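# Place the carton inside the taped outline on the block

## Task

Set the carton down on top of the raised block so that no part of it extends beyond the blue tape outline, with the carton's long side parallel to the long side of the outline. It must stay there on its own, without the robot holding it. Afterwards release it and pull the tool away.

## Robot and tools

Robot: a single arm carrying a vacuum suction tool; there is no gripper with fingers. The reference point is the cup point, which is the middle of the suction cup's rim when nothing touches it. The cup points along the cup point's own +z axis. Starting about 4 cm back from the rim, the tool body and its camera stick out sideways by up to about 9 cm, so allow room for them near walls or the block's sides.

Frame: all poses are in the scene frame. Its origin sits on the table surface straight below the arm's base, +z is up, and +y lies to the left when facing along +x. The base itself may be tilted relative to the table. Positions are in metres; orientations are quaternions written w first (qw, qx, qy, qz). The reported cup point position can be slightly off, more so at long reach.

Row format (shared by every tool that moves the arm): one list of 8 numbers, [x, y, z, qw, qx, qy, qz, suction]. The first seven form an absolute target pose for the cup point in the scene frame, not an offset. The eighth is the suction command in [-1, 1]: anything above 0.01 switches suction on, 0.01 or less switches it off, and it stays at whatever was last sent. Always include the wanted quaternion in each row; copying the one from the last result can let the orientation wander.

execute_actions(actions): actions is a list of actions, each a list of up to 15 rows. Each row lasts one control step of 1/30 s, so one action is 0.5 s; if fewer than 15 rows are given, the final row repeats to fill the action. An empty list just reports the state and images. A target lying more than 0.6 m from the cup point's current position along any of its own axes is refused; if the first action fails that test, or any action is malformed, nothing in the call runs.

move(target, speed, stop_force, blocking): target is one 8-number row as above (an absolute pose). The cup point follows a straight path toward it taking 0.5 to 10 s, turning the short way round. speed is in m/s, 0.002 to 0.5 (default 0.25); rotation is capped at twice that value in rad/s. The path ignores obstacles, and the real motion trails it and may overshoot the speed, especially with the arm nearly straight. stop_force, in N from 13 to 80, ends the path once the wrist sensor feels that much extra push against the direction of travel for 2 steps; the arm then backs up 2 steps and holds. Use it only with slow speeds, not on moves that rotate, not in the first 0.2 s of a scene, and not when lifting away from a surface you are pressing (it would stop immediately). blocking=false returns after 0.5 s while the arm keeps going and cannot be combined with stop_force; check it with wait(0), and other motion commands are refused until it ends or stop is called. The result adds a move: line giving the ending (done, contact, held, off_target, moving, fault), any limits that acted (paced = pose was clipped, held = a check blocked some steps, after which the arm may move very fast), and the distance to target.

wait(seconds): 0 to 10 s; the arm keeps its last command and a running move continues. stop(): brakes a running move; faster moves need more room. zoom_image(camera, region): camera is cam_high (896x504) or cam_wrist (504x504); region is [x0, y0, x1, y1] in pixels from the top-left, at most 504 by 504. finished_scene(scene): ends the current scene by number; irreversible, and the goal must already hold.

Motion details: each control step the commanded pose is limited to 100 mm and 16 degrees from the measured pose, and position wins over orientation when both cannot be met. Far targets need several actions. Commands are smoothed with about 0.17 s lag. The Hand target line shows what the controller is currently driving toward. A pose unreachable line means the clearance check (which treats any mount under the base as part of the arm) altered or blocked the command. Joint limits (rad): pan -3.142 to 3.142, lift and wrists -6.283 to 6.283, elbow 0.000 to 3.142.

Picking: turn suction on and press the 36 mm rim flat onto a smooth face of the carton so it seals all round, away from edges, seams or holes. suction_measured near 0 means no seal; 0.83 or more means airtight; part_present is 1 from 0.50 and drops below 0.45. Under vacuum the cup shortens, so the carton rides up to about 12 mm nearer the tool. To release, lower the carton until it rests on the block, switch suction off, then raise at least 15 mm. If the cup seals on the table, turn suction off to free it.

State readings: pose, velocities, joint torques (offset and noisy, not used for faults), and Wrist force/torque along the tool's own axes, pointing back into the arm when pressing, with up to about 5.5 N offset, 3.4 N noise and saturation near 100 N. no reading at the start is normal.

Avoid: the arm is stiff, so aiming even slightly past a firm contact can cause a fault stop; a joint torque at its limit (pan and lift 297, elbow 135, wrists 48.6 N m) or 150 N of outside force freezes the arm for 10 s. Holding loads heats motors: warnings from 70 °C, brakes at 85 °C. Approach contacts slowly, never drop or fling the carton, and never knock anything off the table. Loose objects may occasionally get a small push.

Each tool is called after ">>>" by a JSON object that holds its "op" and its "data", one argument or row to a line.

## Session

>>> {"op": "execute_actions", "data": {
  "actions": []
}}

Scene clock: 0.00 s.
end_effector_position=(+0.6293, +0.0293, +0.2964) suction_measured=0.00 part_present=0 end_effector_quat_wxyz=(-0.004, -0.020, +1.000, -0.008) end_effector_velocity=(-0.000, +0.000, +0.000) end_effector_angular_velocity=(-0.000, -0.000, -0.000)
Joint positions: [-0.281 -1.558  2.145 -2.158 -1.572  2.862]
Joint velocities: [ 0. -0.  0.  0. -0.  0.]
Joint torques (N m, as the arm reports them, + toward a larger angle): no reading
Motor temperatures (°C, as the motors report them): [29 27 31 36 36 34]
Wrist force (N, on the end effector, along its own x y z axes, offset not removed): no reading
Wrist torque (N m, same axes, about the end effector's origin, offset not removed): no reading
Hand target: +0.629, +0.029, +0.296; -0.004, -0.020, +1.000, -0.008

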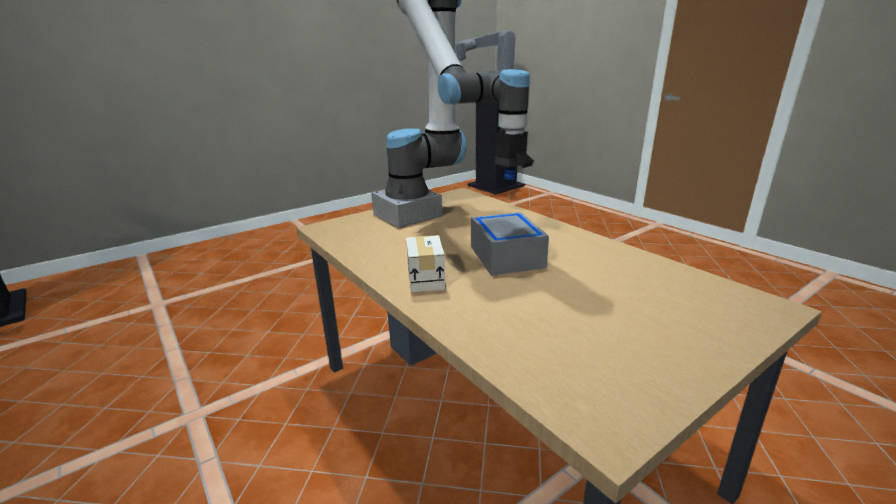

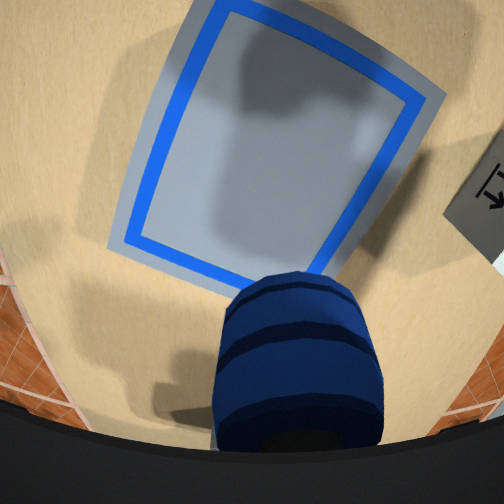

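>>> {"op": "zoom_image", "data": {
  "camera": "cam_wrist",
  "region": [90, 180, 260, 310]
}}

>>> {"op": "zoom_image", "data": {
  "camera": "cam_wrist",
  "region": [160, 0, 330, 80]
}}

>>> {"op": "zoom_image", "data": {
  "camera": "cam_wrist",
  "region": [334, 40, 504, 290]
}}

>>> {"op": "zoom_image", "data": {
  "camera": "cam_high",
  "region": [385, 195, 565, 305]
}}

Region (90, 180, 260, 310) of cam_wrist's 504x504 image, scaled by 2.965, with more detail than that image has; it fills the top 385 rows of this view, and the rest is white.

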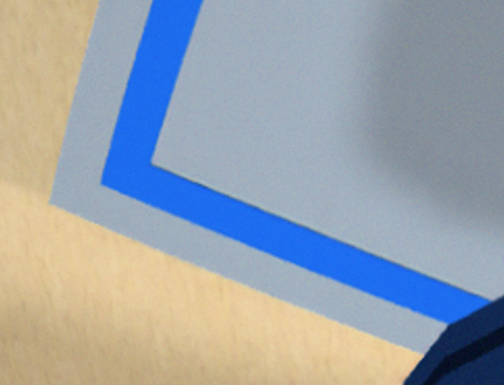

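Region (160, 0, 330, 80) of cam_wrist's 504x504 image, scaled by 2.965, with more detail than that image has; it fills the top 237 rows of this view, and the rest is white.

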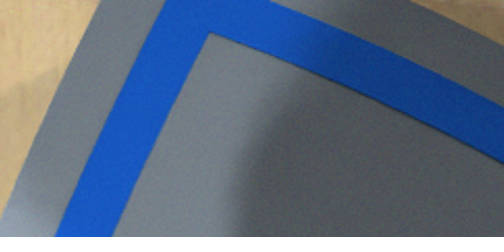

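Region (334, 40, 504, 290) of cam_wrist's 504x504 image, scaled by 2.016, with more detail than that image has; it fills the left 343 columns of this view, and the rest is white.

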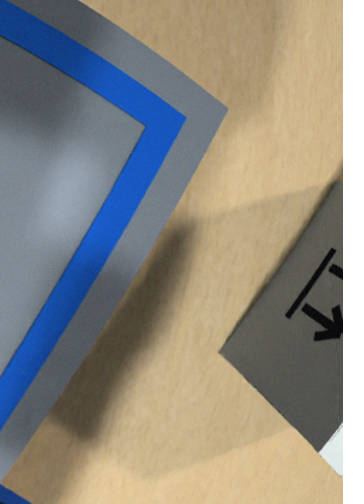

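Region (385, 195, 565, 305) of cam_high's 896x504 image, scaled by 2.800, with more detail than that image has.

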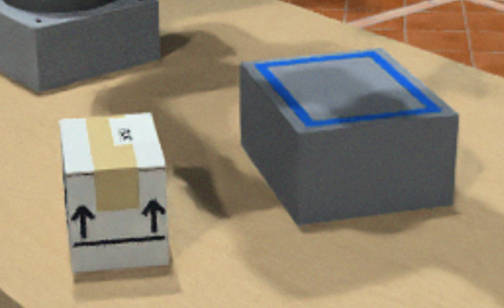

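>>> {"op": "zoom_image", "data": {
  "camera": "cam_wrist",
  "region": [424, 110, 504, 290]
}}

>>> {"op": "zoom_image", "data": {
  "camera": "cam_high",
  "region": [390, 225, 470, 305]
}}

>>> {"op": "zoom_image", "data": {
  "camera": "cam_high",
  "region": [460, 200, 560, 285]
}}

Region (424, 110, 504, 290) of cam_wrist's 504x504 image, scaled by 2.800, with more detail than that image has.

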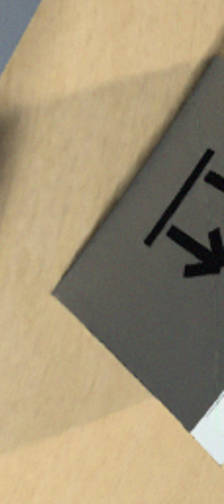

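Region (390, 225, 470, 305) of cam_high's 896x504 image, scaled by 6.300, with more detail than that image has.

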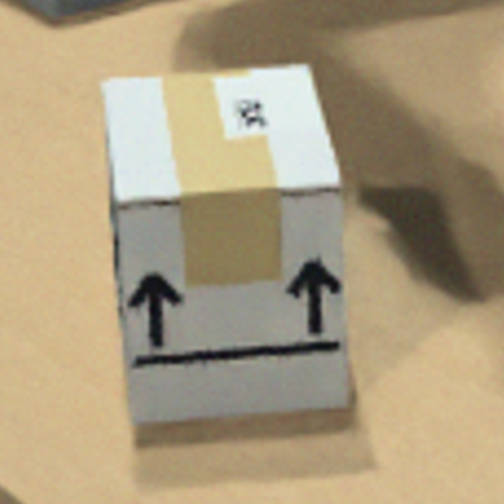

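Region (460, 200, 560, 285) of cam_high's 896x504 image, scaled by 5.040, with more detail than that image has; it fills the top 428 rows of this view, and the rest is white.

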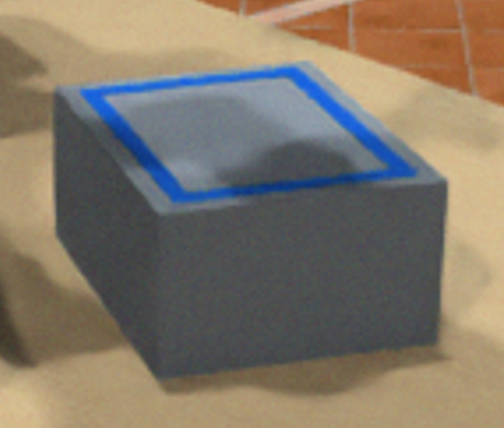

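>>> {"op": "execute_actions", "data": {
  "actions": [
    [[0.6293,0.0293,0.2964,-0.004,-0.0201,0.9998,-0.008,-1],[0.6293,0.029,0.2963,-0.004,-0.0205,0.9998,-0.008,-1],[0.6292,0.0285,0.2961,-0.004,-0.0214,0.9998,-0.008,-1],[0.6291,0.0274,0.2957,-0.004,-0.0232,0.9997,-0.008,-1],[0.6288,0.0258,0.295,-0.004,-0.0259,0.9997,-0.008,-1],[0.6285,0.0234,0.2941,-0.004,-0.0297,0.9996,-0.008,-1],[0.6281,0.0203,0.2928,-0.004,-0.0349,0.9994,-0.008,-1],[0.6276,0.0164,0.2913,-0.004,-0.0413,0.9991,-0.008,-1],[0.627,0.0116,0.2894,-0.004,-0.0492,0.9988,-0.0075,-1],[0.6262,0.0059,0.2871,-0.0037,-0.0585,0.9983,-0.0074,-1],[0.6254,-0.0006,0.2845,-0.0036,-0.0692,0.9976,-0.0072,-1],[0.6244,-0.008,0.2816,-0.0035,-0.0813,0.9967,-0.007,-1],[0.6233,-0.0162,0.2783,-0.0034,-0.0948,0.9955,-0.0068,-1],[0.6221,-0.0252,0.2748,-0.0033,-0.1095,0.994,-0.0066,-1],[0.6208,-0.035,0.2709,-0.0032,-0.1254,0.9921,-0.0063,-1]],
    [[0.6195,-0.0454,0.2668,-0.003,-0.1424,0.9898,-0.006,-1],[0.618,-0.0564,0.2624,-0.0029,-0.1603,0.9871,-0.0058,-1],[0.6165,-0.0679,0.2579,-0.0027,-0.1789,0.9839,-0.0055,-1],[0.6149,-0.0799,0.2531,-0.0026,-0.1983,0.9801,-0.0051,-1],[0.6133,-0.0922,0.2482,-0.0024,-0.218,0.9759,-0.0048,-1],[0.6117,-0.1048,0.2433,-0.0022,-0.2382,0.9712,-0.0045,-1],[0.61,-0.1175,0.2382,-0.0021,-0.2584,0.966,-0.0042,-1],[0.6083,-0.1302,0.2332,-0.0019,-0.2786,0.9604,-0.0038,-1],[0.6066,-0.1429,0.2281,-0.0018,-0.2986,0.9544,-0.0035,-1],[0.605,-0.1555,0.2232,-0.0016,-0.3182,0.948,-0.0032,-1],[0.6034,-0.1678,0.2183,-0.0014,-0.3373,0.9414,-0.0029,-1],[0.6018,-0.1798,0.2135,-0.0013,-0.3558,0.9346,-0.0025,-1],[0.6003,-0.1913,0.209,-0.0011,-0.3734,0.9277,-0.0022,-1],[0.5988,-0.2023,0.2046,-0.001,-0.3902,0.9207,-0.002,-1],[0.5975,-0.2127,0.2005,-0.0008,-0.4059,0.9139,-0.0017,-1]],
    [[0.5962,-0.2225,0.1966,-0.0007,-0.4204,0.9073,-0.0014,-1],[0.595,-0.2315,0.1931,-0.0006,-0.4338,0.901,-0.0012,-1],[0.5939,-0.2397,0.1898,-0.0005,-0.4459,0.8951,-0.001,-1],[0.5929,-0.2471,0.1869,-0.0004,-0.4568,0.8896,-0.0008,-1],[0.5921,-0.2536,0.1843,-0.0003,-0.4663,0.8846,-0.0006,-1],[0.5913,-0.2593,0.182,-0.0002,-0.4745,0.8802,-0.0005,-1],[0.5907,-0.2641,0.1801,-0.0002,-0.4815,0.8765,-0.0003,-1],[0.5902,-0.268,0.1786,-0.0001,-0.4871,0.8733,-0.0002,-1],[0.5898,-0.2711,0.1773,0,-0.4916,0.8708,-0.0001,-1],[0.5895,-0.2735,0.1764,0,-0.495,0.8689,0,-1],[0.5892,-0.2751,0.1757,0,-0.4973,0.8676,0,-1],[0.5891,-0.2762,0.1753,0,-0.4988,0.8667,0,-1],[0.589,-0.2767,0.1751,0,-0.4996,0.8662,0,-1],[0.589,-0.277,0.175,0,-0.5,0.866,0,-1],[0.589,-0.277,0.175,0,-0.5,0.866,0,-1]]
  ]
}}

Scene clock: 121.50 s.
end_effector_position=(+0.5888, -0.2695, +0.1783) suction_measured=0.00 part_present=0 end_effector_quat_wxyz=(-0.003, -0.485, +0.874, -0.001) end_effector_velocity=(-0.002, -0.066, -0.028) end_effector_angular_velocity=(+0.038, -0.027, +0.280)
Joint positions: [-0.751 -1.368  2.21  -2.409 -1.561  1.42 ]
Joint velocities: [-0.102  0.076 -0.026 -0.047  0.047 -0.382]
Joint torques (N m, as the arm reports them, + toward a larger angle): [ -5.03 -41.81 -43.    -7.91   2.3   -1.95]
Motor temperatures (°C, as the motors report them): [29 27 32 36 36 34]
Wrist force (N, on the end effector, along its own x y z axes, offset not removed): [4.6 2.1 -0.8]
Wrist torque (N m, same axes, about the end effector's origin, offset not removed): [0.53 -1.03 0.04]
Hand target: +0.589, -0.277, +0.175; -0.000, -0.499, +0.866, -0.000
Off the commanded pose: 0.008 m, 2 deg.

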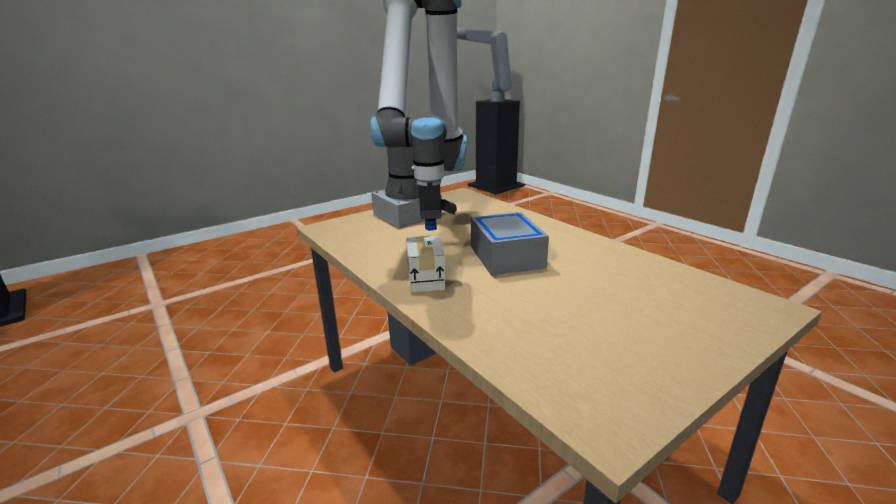

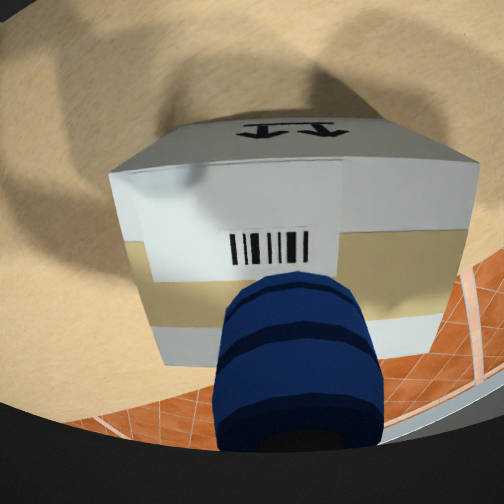

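>>> {"op": "execute_actions", "data": {
  "actions": []
}}

>>> {"op": "zoom_image", "data": {
  "camera": "cam_wrist",
  "region": [70, 90, 290, 380]
}}

>>> {"op": "zoom_image", "data": {
  "camera": "cam_wrist",
  "region": [284, 90, 504, 380]
}}

Scene clock: 124.90 s.
end_effector_position=(+0.5888, -0.2768, +0.1752) suction_measured=0.00 part_present=0 end_effector_quat_wxyz=(-0.000, -0.499, +0.866, -0.000) end_effector_velocity=(-0.000, +0.000, +0.001) end_effector_angular_velocity=(-0.000, -0.001, -0.001)
Joint positions: [-0.762 -1.359  2.207 -2.415 -1.556  1.377]
Joint velocities: [ 0.    -0.002  0.001  0.     0.     0.001]
Joint torques (N m, as the arm reports them, + toward a larger angle): [-11.11 -36.35 -44.49  -8.19   1.94  -3.3 ]
Motor temperatures (°C, as the motors report them): [29 27 32 36 36 34]
Wrist force (N, on the end effector, along its own x y z axes, offset not removed): [0.9 9.3 -10.4]
Wrist torque (N m, same axes, about the end effector's origin, offset not removed): [2.01 -0.14 0.04]
Hand target: +0.589, -0.277, +0.175; -0.000, -0.499, +0.866, -0.000
Off the commanded pose: 0.000 m, 0 deg.

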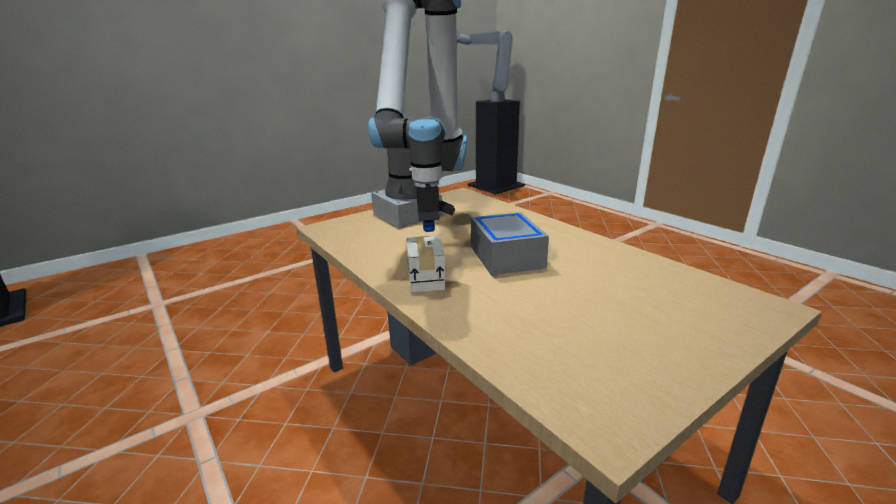

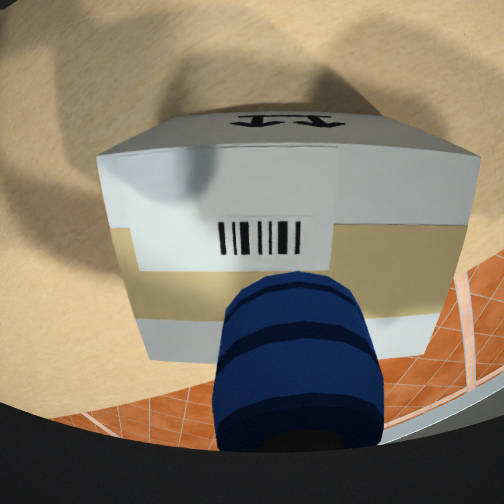

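Region (70, 90, 290, 380) of cam_wrist's 504x504 image, scaled by 1.738, with more detail than that image has; it fills the left 382 columns of this view, and the rest is white.

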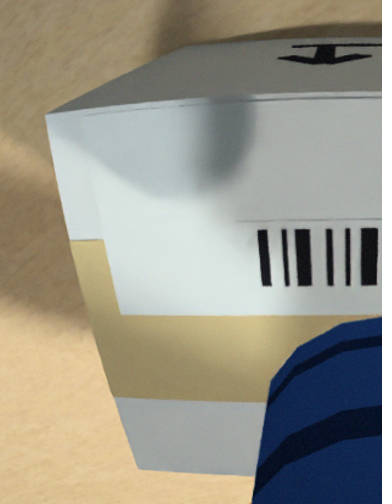

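Region (284, 90, 504, 380) of cam_wrist's 504x504 image, scaled by 1.738, with more detail than that image has; it fills the left 382 columns of this view, and the rest is white.

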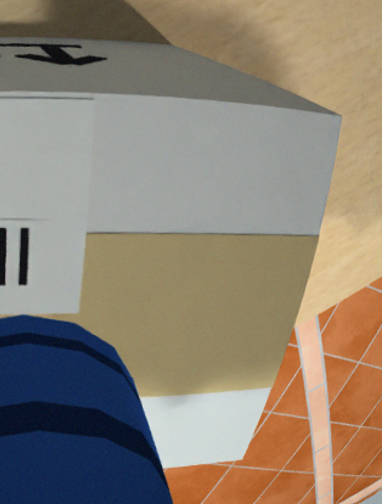

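>>> {"op": "execute_actions", "data": {
  "actions": [
    [[0.5887,-0.2769,0.1751,0,-0.5,0.866,0,1],[0.5884,-0.2776,0.1742,0,-0.5,0.866,0,1],[0.5878,-0.2789,0.1722,0,-0.5,0.866,0,1],[0.5868,-0.281,0.169,0,-0.5,0.866,0,1],[0.5856,-0.2834,0.1645,0,-0.5,0.866,0,1],[0.5844,-0.2857,0.1589,0,-0.5,0.866,0,1],[0.5834,-0.2878,0.1528,0,-0.5,0.866,0,1],[0.5828,-0.2891,0.1464,0,-0.5,0.866,0,1],[0.5825,-0.2898,0.1403,0,-0.5,0.866,0,1],[0.5824,-0.2899,0.1347,0,-0.5,0.866,0,1],[0.5824,-0.2899,0.1302,0,-0.5,0.866,0,1],[0.5824,-0.2899,0.127,0,-0.5,0.866,0,1],[0.5824,-0.2899,0.125,0,-0.5,0.866,0,1],[0.5824,-0.2899,0.1241,0,-0.5,0.866,0,1],[0.5824,-0.2899,0.124,0,-0.5,0.866,0,1]]
  ]
}}

Scene clock: 160.17 s.
end_effector_position=(+0.5822, -0.2882, +0.1356) suction_measured=0.00 part_present=0 end_effector_quat_wxyz=(-0.000, -0.500, +0.866, +0.001) end_effector_velocity=(-0.004, -0.011, -0.098) end_effector_angular_velocity=(+0.000, -0.001, +0.002)
Joint positions: [-0.782 -1.297  2.229 -2.498 -1.555  1.355]
Joint velocities: [-0.015  0.164  0.044 -0.208  0.001 -0.017]
Joint torques (N m, as the arm reports them, + toward a larger angle): [ -8.35 -43.87 -19.96  -8.49   2.32  -3.76]
Motor temperatures (°C, as the motors report them): [29 27 32 36 36 34]
Wrist force (N, on the end effector, along its own x y z axes, offset not removed): [-2.6 1.2 -4.9]
Wrist torque (N m, same axes, about the end effector's origin, offset not removed): [0.51 0.56 0.05]
Hand target: +0.582, -0.290, +0.124; -0.000, -0.500, +0.866, +0.000
Off the commanded pose: 0.012 m, 0 deg.

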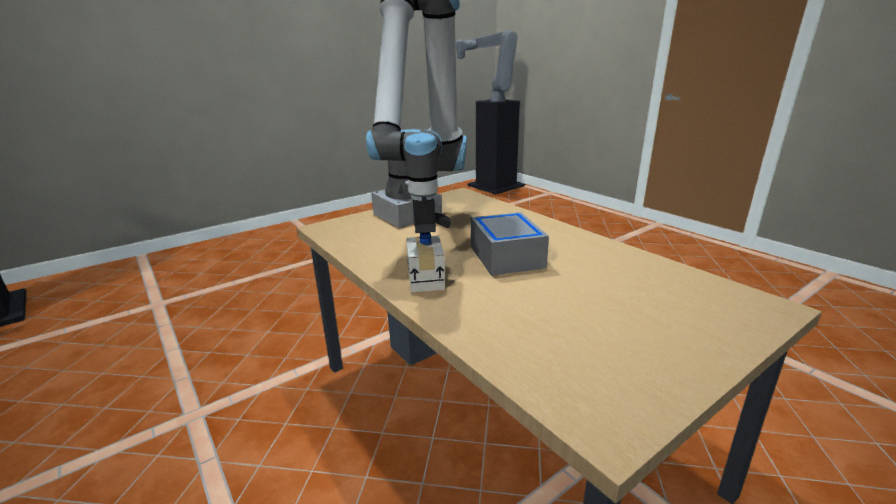

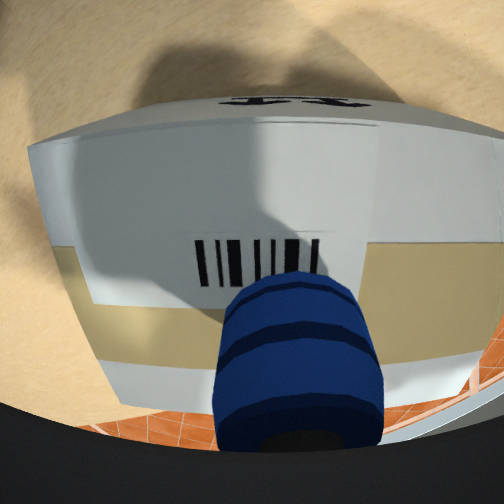

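>>> {"op": "execute_actions", "data": {
  "actions": []
}}

Scene clock: 161.57 s.
end_effector_position=(+0.5821, -0.2896, +0.1244) suction_measured=1.00 part_present=1 end_effector_quat_wxyz=(-0.000, -0.500, +0.866, +0.000) end_effector_velocity=(-0.000, +0.000, +0.001) end_effector_angular_velocity=(-0.001, +0.000, +0.001)
Joint positions: [-0.784 -1.278  2.234 -2.522 -1.555  1.354]
Joint velocities: [ 0.001 -0.001  0.     0.    -0.001  0.   ]
Joint torques (N m, as the arm reports them, + toward a larger angle): [ -9.54 -46.16 -21.4   -9.16   0.61  -3.27]
Motor temperatures (°C, as the motors report them): [29 27 32 36 36 34]
Wrist force (N, on the end effector, along its own x y z axes, offset not removed): [8.0 4.4 12.1]
Wrist torque (N m, same axes, about the end effector's origin, offset not removed): [0.79 -1.36 -0.33]
Hand target: +0.582, -0.290, +0.124; -0.000, -0.500, +0.866, +0.000
Off the commanded pose: 0.001 m, 0 deg.

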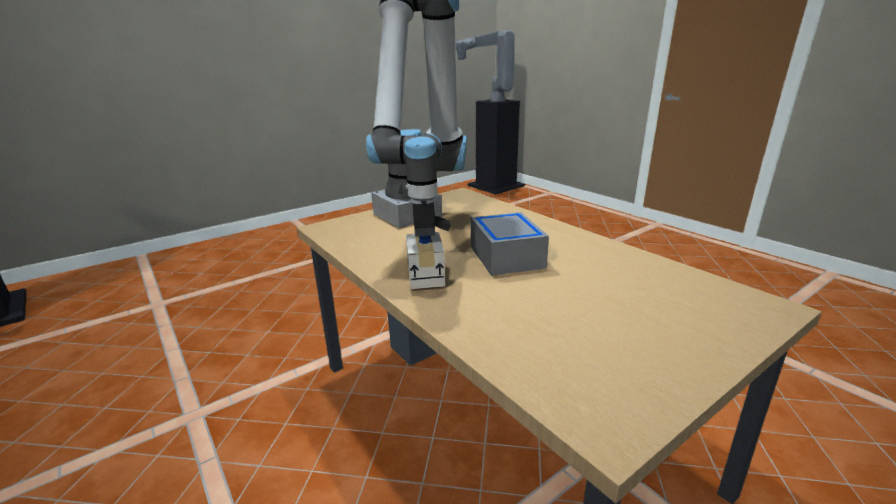

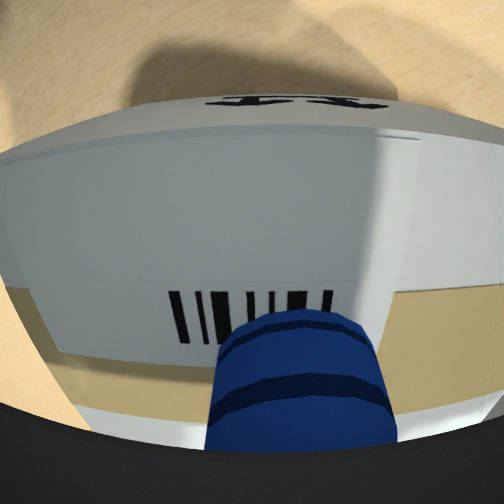

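>>> {"op": "zoom_image", "data": {
  "camera": "cam_high",
  "region": [390, 225, 470, 305]
}}

>>> {"op": "zoom_image", "data": {
  "camera": "cam_high",
  "region": [460, 200, 560, 285]
}}

Region (390, 225, 470, 305) of cam_high's 896x504 image, scaled by 6.300, with more detail than that image has.

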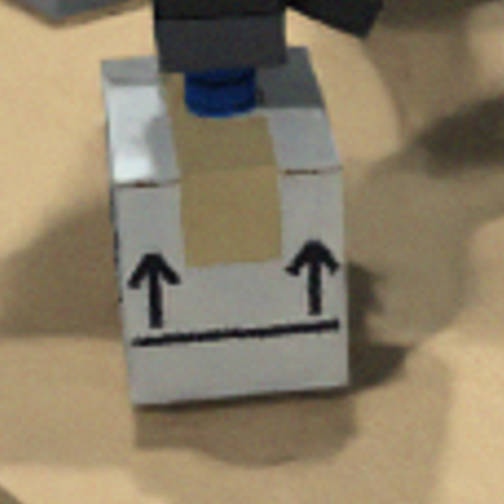

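Region (460, 200, 560, 285) of cam_high's 896x504 image, scaled by 5.040, with more detail than that image has; it fills the top 428 rows of this view, and the rest is white.

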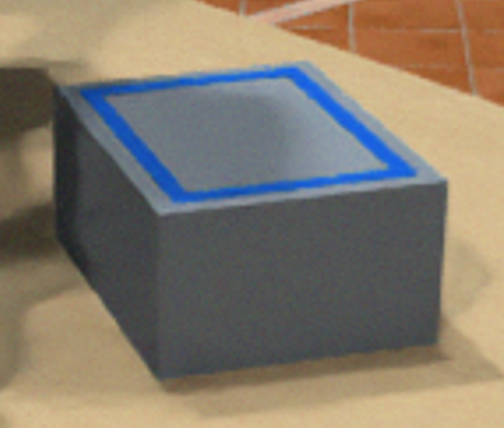

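>>> {"op": "execute_actions", "data": {
  "actions": [
    [[0.5821,-0.2896,0.1245,0,-0.5,0.866,0,1],[0.5821,-0.2893,0.1251,0,-0.5,0.866,0,1],[0.5822,-0.2887,0.1267,0,-0.5001,0.8659,0,1],[0.5824,-0.2876,0.1296,0,-0.5003,0.8658,0,1],[0.5826,-0.2858,0.1338,0,-0.5005,0.8657,0,1],[0.5829,-0.2832,0.1395,0,-0.5008,0.8655,0,1],[0.5833,-0.2799,0.1466,0,-0.5012,0.8653,0,1],[0.5839,-0.2756,0.155,0,-0.5018,0.8649,0,1],[0.5845,-0.2705,0.1645,0,-0.5024,0.8645,0,1],[0.5853,-0.2643,0.1749,0,-0.5032,0.8641,0,1],[0.5862,-0.2573,0.1859,0,-0.5041,0.8635,0,1],[0.5872,-0.2493,0.1972,0,-0.5051,0.8629,0,1],[0.5883,-0.2404,0.2085,0,-0.5062,0.8622,0,1],[0.5896,-0.2307,0.2195,0,-0.5074,0.8615,0,1],[0.5909,-0.2202,0.2299,0,-0.5088,0.8607,0,1]],
    [[0.5923,-0.209,0.2394,0,-0.5102,0.8598,0,1],[0.5938,-0.1971,0.2478,0,-0.5117,0.8589,0,1],[0.5954,-0.1847,0.2549,0,-0.5132,0.8579,0,1],[0.597,-0.1717,0.2606,0,-0.5149,0.8569,0,1],[0.5987,-0.1585,0.2648,0,-0.5165,0.8559,0,1],[0.6004,-0.1449,0.2677,0,-0.5183,0.8549,0,1],[0.6022,-0.1312,0.2693,0,-0.52,0.8538,0,1],[0.6039,-0.1174,0.2699,0,-0.5217,0.8528,0,1],[0.6057,-0.1037,0.27,0,-0.5234,0.8517,0,1],[0.6074,-0.0901,0.27,0,-0.5252,0.8507,0,1],[0.6091,-0.0769,0.27,0,-0.5268,0.8497,0,1],[0.6107,-0.0639,0.2698,0,-0.5285,0.8487,0,1],[0.6123,-0.0515,0.2694,0,-0.53,0.8477,0,1],[0.6138,-0.0396,0.2687,0,-0.5315,0.8468,0,1],[0.6152,-0.0284,0.2677,0,-0.5329,0.8459,0,1]],
    [[0.6165,-0.0179,0.2664,0,-0.5343,0.8451,0,1],[0.6178,-0.0082,0.2648,0,-0.5355,0.8444,0,1],[0.6189,0.0007,0.263,0,-0.5366,0.8437,0,1],[0.6199,0.0087,0.261,0,-0.5376,0.8431,0,1],[0.6208,0.0157,0.259,0,-0.5385,0.8425,0,1],[0.6216,0.0219,0.257,0,-0.5393,0.8421,0,1],[0.6222,0.027,0.255,0,-0.5399,0.8417,0,1],[0.6228,0.0313,0.2532,0,-0.5405,0.8413,0,1],[0.6232,0.0346,0.2516,0,-0.5409,0.8411,0,1],[0.6235,0.0372,0.2503,0,-0.5412,0.8409,0,1],[0.6237,0.039,0.2493,0,-0.5414,0.8408,0,1],[0.6239,0.0401,0.2486,0,-0.5416,0.8407,0,1],[0.624,0.0407,0.2482,0,-0.5417,0.8406,0,1],[0.624,0.041,0.248,0,-0.5417,0.8406,0,1],[0.624,0.041,0.248,0,-0.5417,0.8406,0,1]]
  ]
}}

Scene clock: 235.53 s.
end_effector_position=(+0.6220, +0.0331, +0.2511) suction_measured=1.00 part_present=1 end_effector_quat_wxyz=(+0.000, -0.541, +0.841, +0.000) end_effector_velocity=(+0.015, +0.069, -0.026) end_effector_angular_velocity=(-0.008, +0.002, +0.016)
Joint positions: [-0.285 -1.519  2.204 -2.26  -1.554  1.756]
Joint velocities: [ 0.123  0.064 -0.011 -0.054 -0.009  0.108]
Joint torques (N m, as the arm reports them, + toward a larger angle): [  2.4  -26.96 -55.31  -9.84  -2.58   3.27]
Motor temperatures (°C, as the motors report them): [29 27 32 36 36 34]
Wrist force (N, on the end effector, along its own x y z axes, offset not removed): [-5.3 1.6 7.2]
Wrist torque (N m, same axes, about the end effector's origin, offset not removed): [0.33 0.62 -0.03]
Hand target: +0.624, +0.041, +0.248; +0.000, -0.542, +0.841, -0.000
Off the commanded pose: 0.009 m, 0 deg.

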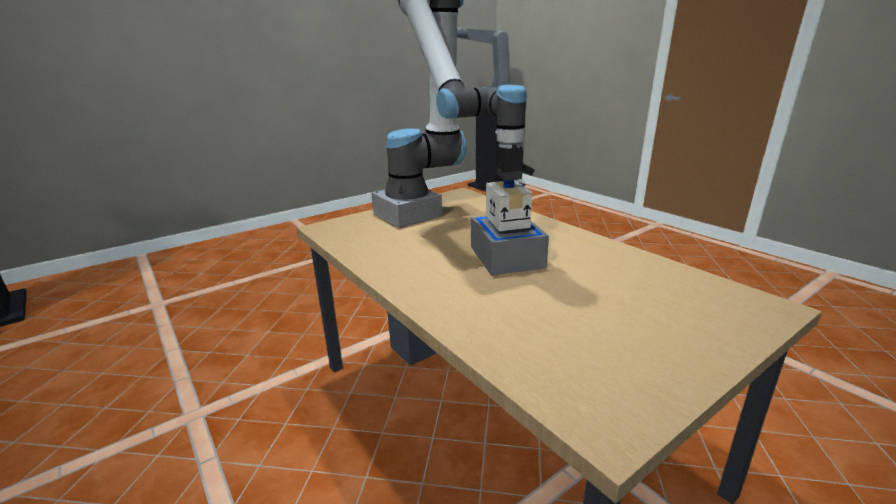

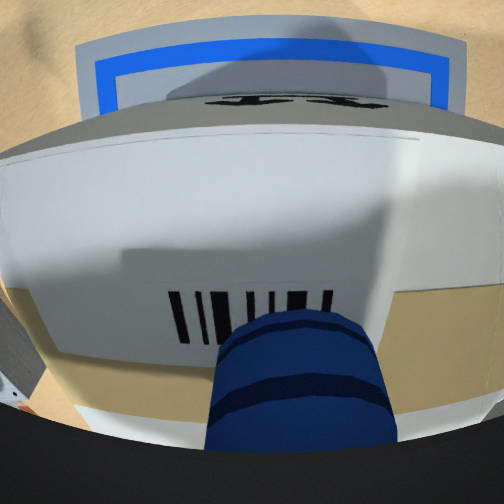

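>>> {"op": "execute_actions", "data": {
  "actions": []
}}

>>> {"op": "zoom_image", "data": {
  "camera": "cam_wrist",
  "region": [60, 10, 270, 140]
}}

>>> {"op": "zoom_image", "data": {
  "camera": "cam_wrist",
  "region": [290, 10, 500, 140]
}}

>>> {"op": "zoom_image", "data": {
  "camera": "cam_high",
  "region": [460, 170, 560, 270]
}}

Scene clock: 239.43 s.
end_effector_position=(+0.6239, +0.0408, +0.2481) suction_measured=1.00 part_present=1 end_effector_quat_wxyz=(+0.000, -0.542, +0.841, -0.000) end_effector_velocity=(+0.000, -0.000, -0.001) end_effector_angular_velocity=(+0.000, +0.001, -0.001)
Joint positions: [-0.272 -1.511  2.202 -2.266 -1.555  1.768]
Joint velocities: [-0.     0.001 -0.    -0.    -0.     0.001]
Joint torques (N m, as the arm reports them, + toward a larger angle): [ 10.95 -32.   -54.58 -10.14  -1.74   3.82]
Motor temperatures (°C, as the motors report them): [29 27 32 36 36 34]
Wrist force (N, on the end effector, along its own x y z axes, offset not removed): [-2.4 4.0 9.6]
Wrist torque (N m, same axes, about the end effector's origin, offset not removed): [0.68 0.38 0.03]
Hand target: +0.624, +0.041, +0.248; +0.000, -0.542, +0.841, -0.000
Off the commanded pose: 0.000 m, 0 deg.

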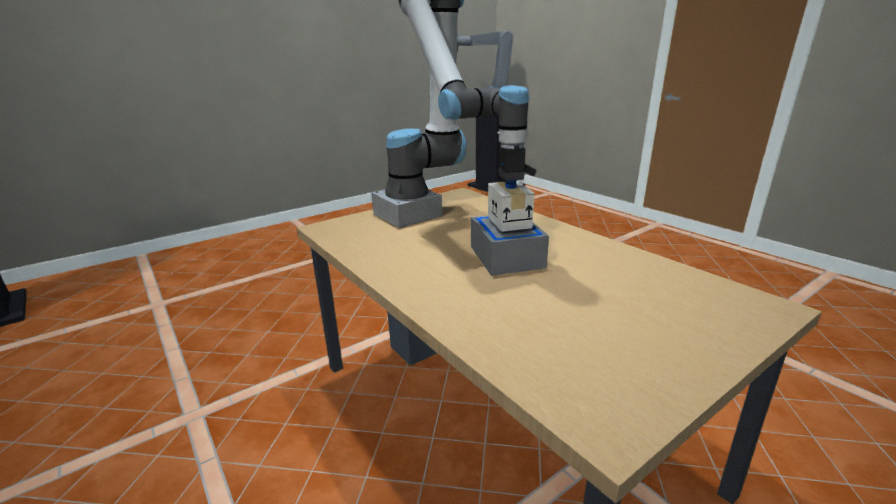

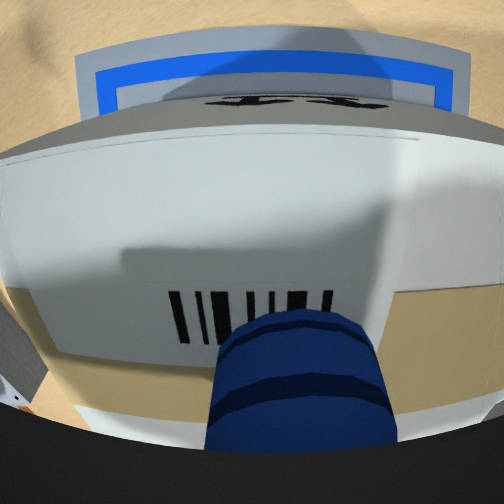

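Region (60, 10, 270, 140) of cam_wrist's 504x504 image, scaled by 2.400, with more detail than that image has; it fills the top 312 rows of this view, and the rest is white.

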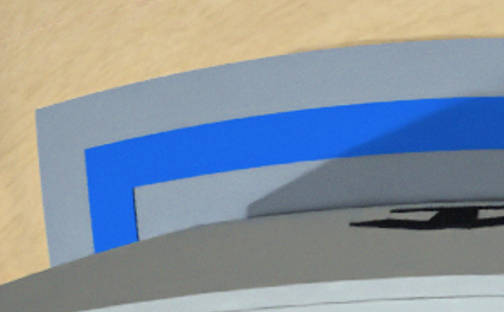

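Region (290, 10, 500, 140) of cam_wrist's 504x504 image, scaled by 2.400, with more detail than that image has; it fills the top 312 rows of this view, and the rest is white.

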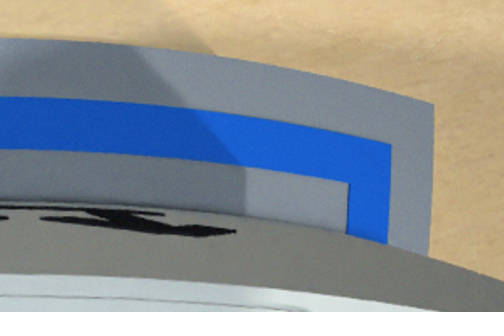

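Region (460, 170, 560, 270) of cam_high's 896x504 image, scaled by 5.040, with more detail than that image has.

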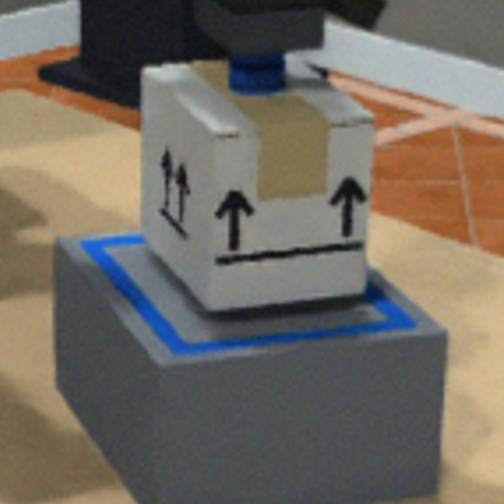

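>>> {"op": "execute_actions", "data": {
  "actions": [
    [[0.6238,0.0408,0.2481,0,-0.5417,0.8406,0,1],[0.6235,0.0408,0.2479,0,-0.5417,0.8406,0,1],[0.6229,0.0408,0.2475,0,-0.5417,0.8406,0,1],[0.6219,0.0407,0.2468,0,-0.5417,0.8406,0,1],[0.6207,0.0407,0.2459,0,-0.5417,0.8406,0,1],[0.6195,0.0406,0.2448,0,-0.5417,0.8406,0,1],[0.6185,0.0405,0.2436,0,-0.5417,0.8406,0,1],[0.6179,0.0405,0.2423,0,-0.5417,0.8406,0,1],[0.6176,0.0405,0.2411,0,-0.5417,0.8406,0,1],[0.6175,0.0405,0.24,0,-0.5417,0.8406,0,1],[0.6175,0.0405,0.2391,0,-0.5417,0.8406,0,1],[0.6175,0.0405,0.2384,0,-0.5417,0.8406,0,1],[0.6175,0.0405,0.238,0,-0.5417,0.8406,0,1],[0.6175,0.0405,0.2378,0,-0.5417,0.8406,0,1],[0.6175,0.0405,0.2378,0,-0.5417,0.8406,0,1]]
  ]
}}

Scene clock: 270.57 s.
end_effector_position=(+0.6180, +0.0406, +0.2401) suction_measured=1.00 part_present=1 end_effector_quat_wxyz=(+0.000, -0.542, +0.841, -0.000) end_effector_velocity=(-0.005, -0.000, -0.019) end_effector_angular_velocity=(-0.001, -0.000, +0.002)
Joint positions: [-0.274 -1.51   2.22  -2.284 -1.555  1.766]
Joint velocities: [-0.001  0.018  0.025 -0.043 -0.001 -0.003]
Joint torques (N m, as the arm reports them, + toward a larger angle): [ -8.   -30.36 -29.44 -10.51  -2.23  -2.96]
Motor temperatures (°C, as the motors report them): [29 27 32 36 36 34]
Wrist force (N, on the end effector, along its own x y z axes, offset not removed): [-4.7 3.9 13.3]
Wrist torque (N m, same axes, about the end effector's origin, offset not removed): [0.74 0.95 -0.02]
Hand target: +0.617, +0.041, +0.238; -0.000, -0.542, +0.841, +0.000
Off the commanded pose: 0.002 m, 0 deg.

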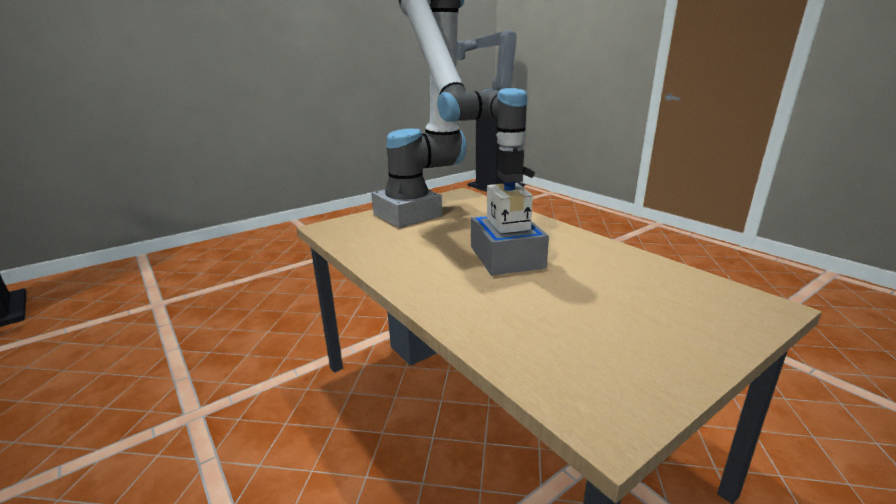

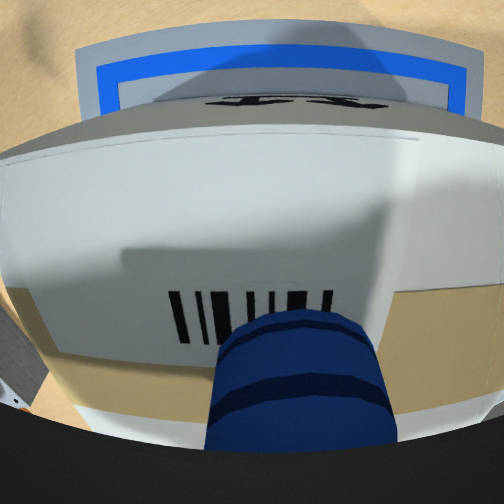

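>>> {"op": "execute_actions", "data": {
  "actions": []
}}

>>> {"op": "zoom_image", "data": {
  "camera": "cam_wrist",
  "region": [60, 10, 270, 140]
}}

>>> {"op": "zoom_image", "data": {
  "camera": "cam_wrist",
  "region": [290, 10, 500, 140]
}}

>>> {"op": "zoom_image", "data": {
  "camera": "cam_high",
  "region": [460, 170, 560, 270]
}}

Scene clock: 274.27 s.
end_effector_position=(+0.6175, +0.0405, +0.2378) suction_measured=1.00 part_present=1 end_effector_quat_wxyz=(-0.000, -0.542, +0.841, +0.000) end_effector_velocity=(+0.000, +0.000, +0.000) end_effector_angular_velocity=(+0.001, -0.000, +0.000)
Joint positions: [-0.274 -1.508  2.222 -2.289 -1.555  1.766]
Joint velocities: [ 0.     0.    -0.001  0.     0.001  0.   ]
Joint torques (N m, as the arm reports them, + toward a larger angle): [-10.16 -33.2  -29.41  -9.99   2.    -3.58]
Motor temperatures (°C, as the motors report them): [29 27 32 36 36 34]
Wrist force (N, on the end effector, along its own x y z axes, offset not removed): [-3.1 5.2 6.2]
Wrist torque (N m, same axes, about the end effector's origin, offset not removed): [1.09 0.45 0.19]
Hand target: +0.617, +0.041, +0.238; -0.000, -0.542, +0.841, +0.000
Off the commanded pose: 0.000 m, 0 deg.

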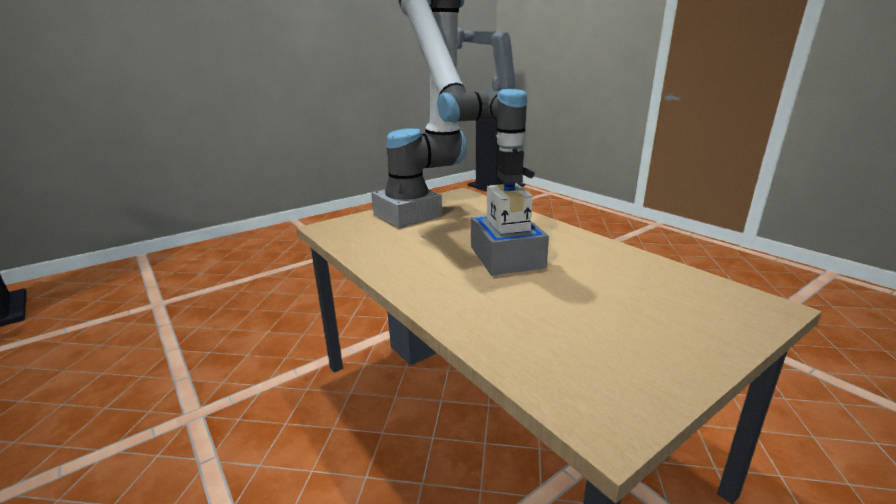

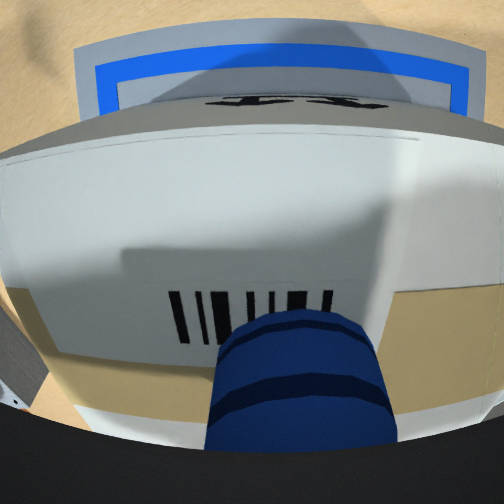

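Region (60, 10, 270, 140) of cam_wrist's 504x504 image, scaled by 2.400, with more detail than that image has; it fills the top 312 rows of this view, and the rest is white.

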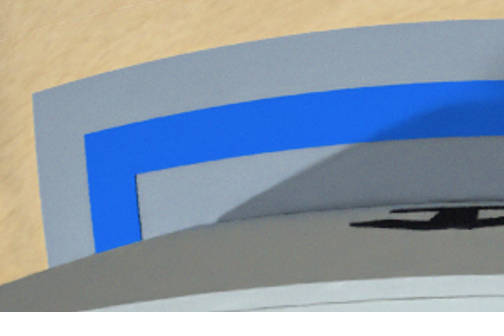

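Region (290, 10, 500, 140) of cam_wrist's 504x504 image, scaled by 2.400, with more detail than that image has; it fills the top 312 rows of this view, and the rest is white.

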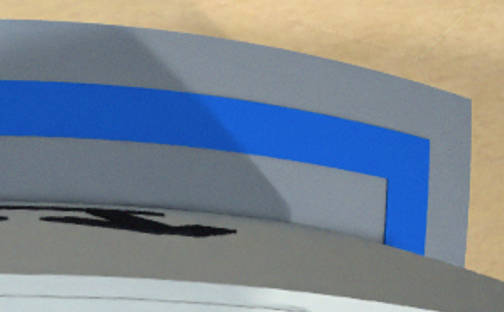

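Region (460, 170, 560, 270) of cam_high's 896x504 image, scaled by 5.040, with more detail than that image has.

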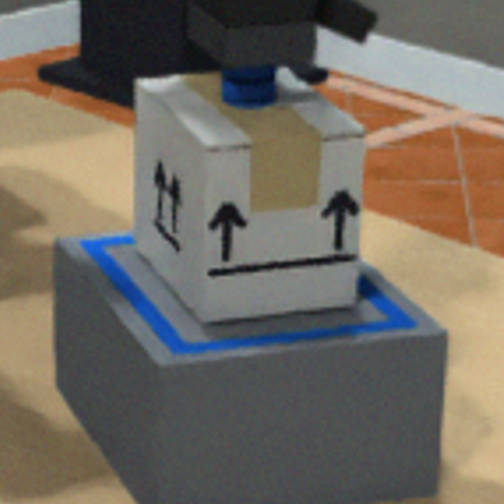

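>>> {"op": "move", "data": {
  "target": [0.6175, 0.0405, 0.227, 0, -0.5417, 0.8406, 0, 1],
  "speed": 0.005,
  "stop_force": 15
}}

Scene clock: 280.70 s.
end_effector_position=(+0.6175, +0.0405, +0.2326) suction_measured=1.00 part_present=1 end_effector_quat_wxyz=(-0.000, -0.542, +0.841, +0.000) end_effector_velocity=(-0.001, +0.000, +0.000) end_effector_angular_velocity=(+0.001, +0.003, -0.000)
Joint positions: [-0.274 -1.501  2.227 -2.301 -1.555  1.766]
Joint velocities: [ 0.    -0.002  0.     0.005  0.     0.   ]
Joint torques (N m, as the arm reports them, + toward a larger angle): [  7.06 -50.05 -35.98  -0.64   2.1    3.36]
Motor temperatures (°C, as the motors report them): [29 27 32 36 36 34]
Wrist force (N, on the end effector, along its own x y z axes, offset not removed): [1.5 14.3 -30.2]
Wrist torque (N m, same axes, about the end effector's origin, offset not removed): [1.04 0.41 0.15]
Hand target: +0.618, +0.040, +0.233; +0.000, -0.542, +0.841, -0.000
Off the commanded pose: 0.006 m, 0 deg.
move: contact

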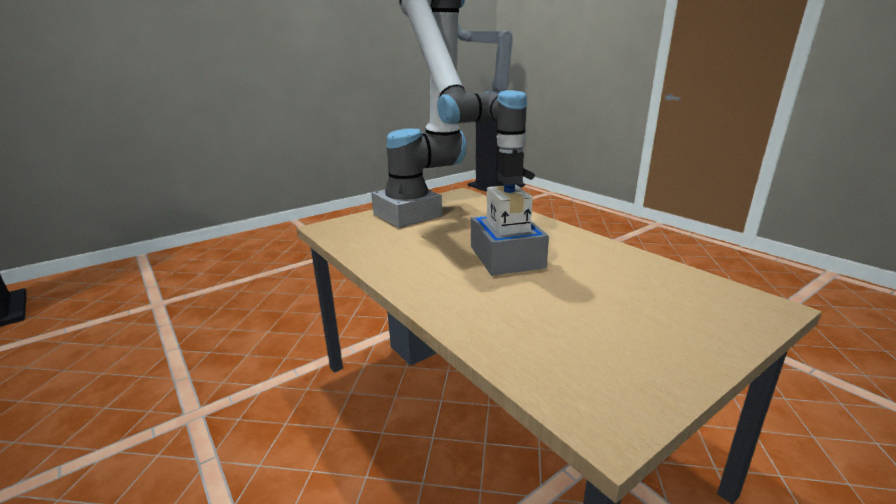

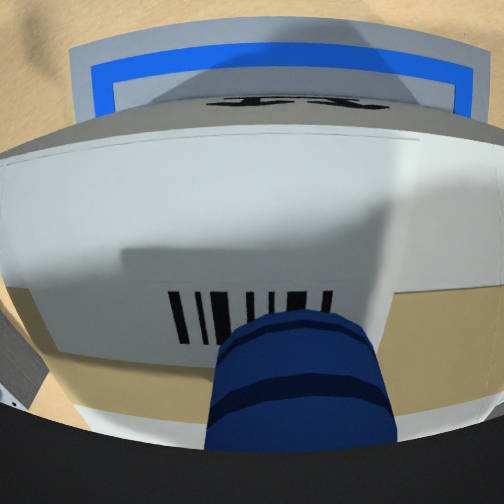

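>>> {"op": "execute_actions", "data": {
  "actions": [
    [[0.6175,0.0405,0.2332,0,-0.5417,0.8406,0,-1],[0.6175,0.0405,0.2332,0,-0.5417,0.8406,0,-1],[0.6175,0.0405,0.2332,0,-0.5417,0.8406,0,-1],[0.6175,0.0405,0.2332,0,-0.5417,0.8406,0,-1],[0.6175,0.0405,0.2332,0,-0.5417,0.8406,0,-1],[0.6175,0.0405,0.2332,0,-0.5417,0.8406,0,-1],[0.6175,0.0405,0.2332,0,-0.5417,0.8406,0,-1],[0.6175,0.0405,0.2332,0,-0.5417,0.8406,0,-1],[0.6175,0.0405,0.2332,0,-0.5417,0.8406,0,-1],[0.6175,0.0405,0.2333,0,-0.5417,0.8406,0,-1],[0.6175,0.0405,0.2343,0,-0.5417,0.8406,0,-1],[0.6175,0.0405,0.2366,0,-0.5417,0.8406,0,-1],[0.6175,0.0405,0.2407,0,-0.5417,0.8406,0,-1],[0.6175,0.0405,0.2466,0,-0.5417,0.8406,0,-1],[0.6175,0.0405,0.2544,0,-0.5417,0.8406,0,-1]],
    [[0.6175,0.0405,0.264,0,-0.5417,0.8406,0,-1],[0.6175,0.0405,0.275,0,-0.5417,0.8406,0,-1],[0.6175,0.0405,0.2872,0,-0.5417,0.8406,0,-1],[0.6175,0.0405,0.3001,0,-0.5417,0.8406,0,-1],[0.6175,0.0405,0.3131,0,-0.5417,0.8406,0,-1],[0.6175,0.0405,0.326,0,-0.5417,0.8406,0,-1],[0.6175,0.0405,0.3382,0,-0.5417,0.8406,0,-1],[0.6175,0.0405,0.3492,0,-0.5417,0.8406,0,-1],[0.6175,0.0405,0.3588,0,-0.5417,0.8406,0,-1],[0.6175,0.0405,0.3666,0,-0.5417,0.8406,0,-1],[0.6175,0.0405,0.3725,0,-0.5417,0.8406,0,-1],[0.6175,0.0405,0.3766,0,-0.5417,0.8406,0,-1],[0.6175,0.0405,0.3789,0,-0.5417,0.8406,0,-1],[0.6175,0.0405,0.3799,0,-0.5417,0.8406,0,-1],[0.6175,0.0405,0.38,0,-0.5417,0.8406,0,-1]]
  ]
}}

Scene clock: 297.40 s.
end_effector_position=(+0.6182, +0.0408, +0.3612) suction_measured=0.00 part_present=0 end_effector_quat_wxyz=(+0.002, -0.542, +0.841, -0.002) end_effector_velocity=(-0.007, -0.001, +0.161) end_effector_angular_velocity=(+0.007, +0.029, -0.000)
Joint positions: [-0.277 -1.644  2.1   -2.036 -1.555  1.763]
Joint velocities: [-0.009 -0.138 -0.196  0.363 -0.    -0.009]
Joint torques (N m, as the arm reports them, + toward a larger angle): [-12.22 -49.14 -46.32  -0.61   2.1   -3.43]
Motor temperatures (°C, as the motors report them): [29 27 32 36 36 34]
Wrist force (N, on the end effector, along its own x y z axes, offset not removed): [0.8 5.5 -7.4]
Wrist torque (N m, same axes, about the end effector's origin, offset not removed): [1.02 -0.22 0.14]
Hand target: +0.617, +0.041, +0.380; +0.001, -0.542, +0.841, -0.001
Off the commanded pose: 0.019 m, 0 deg.

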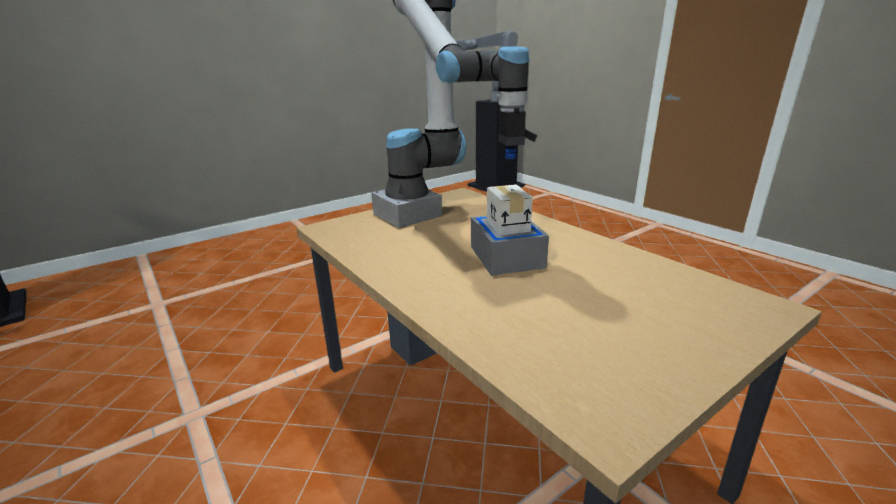

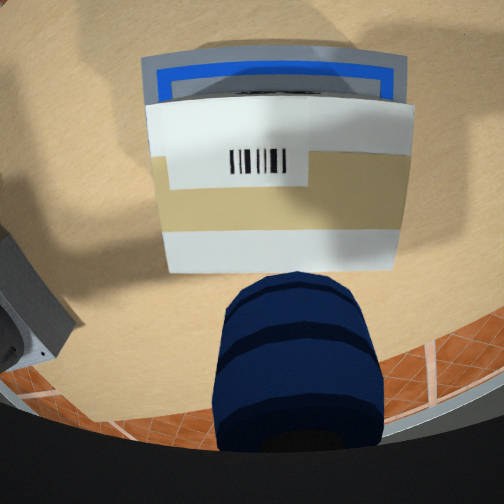

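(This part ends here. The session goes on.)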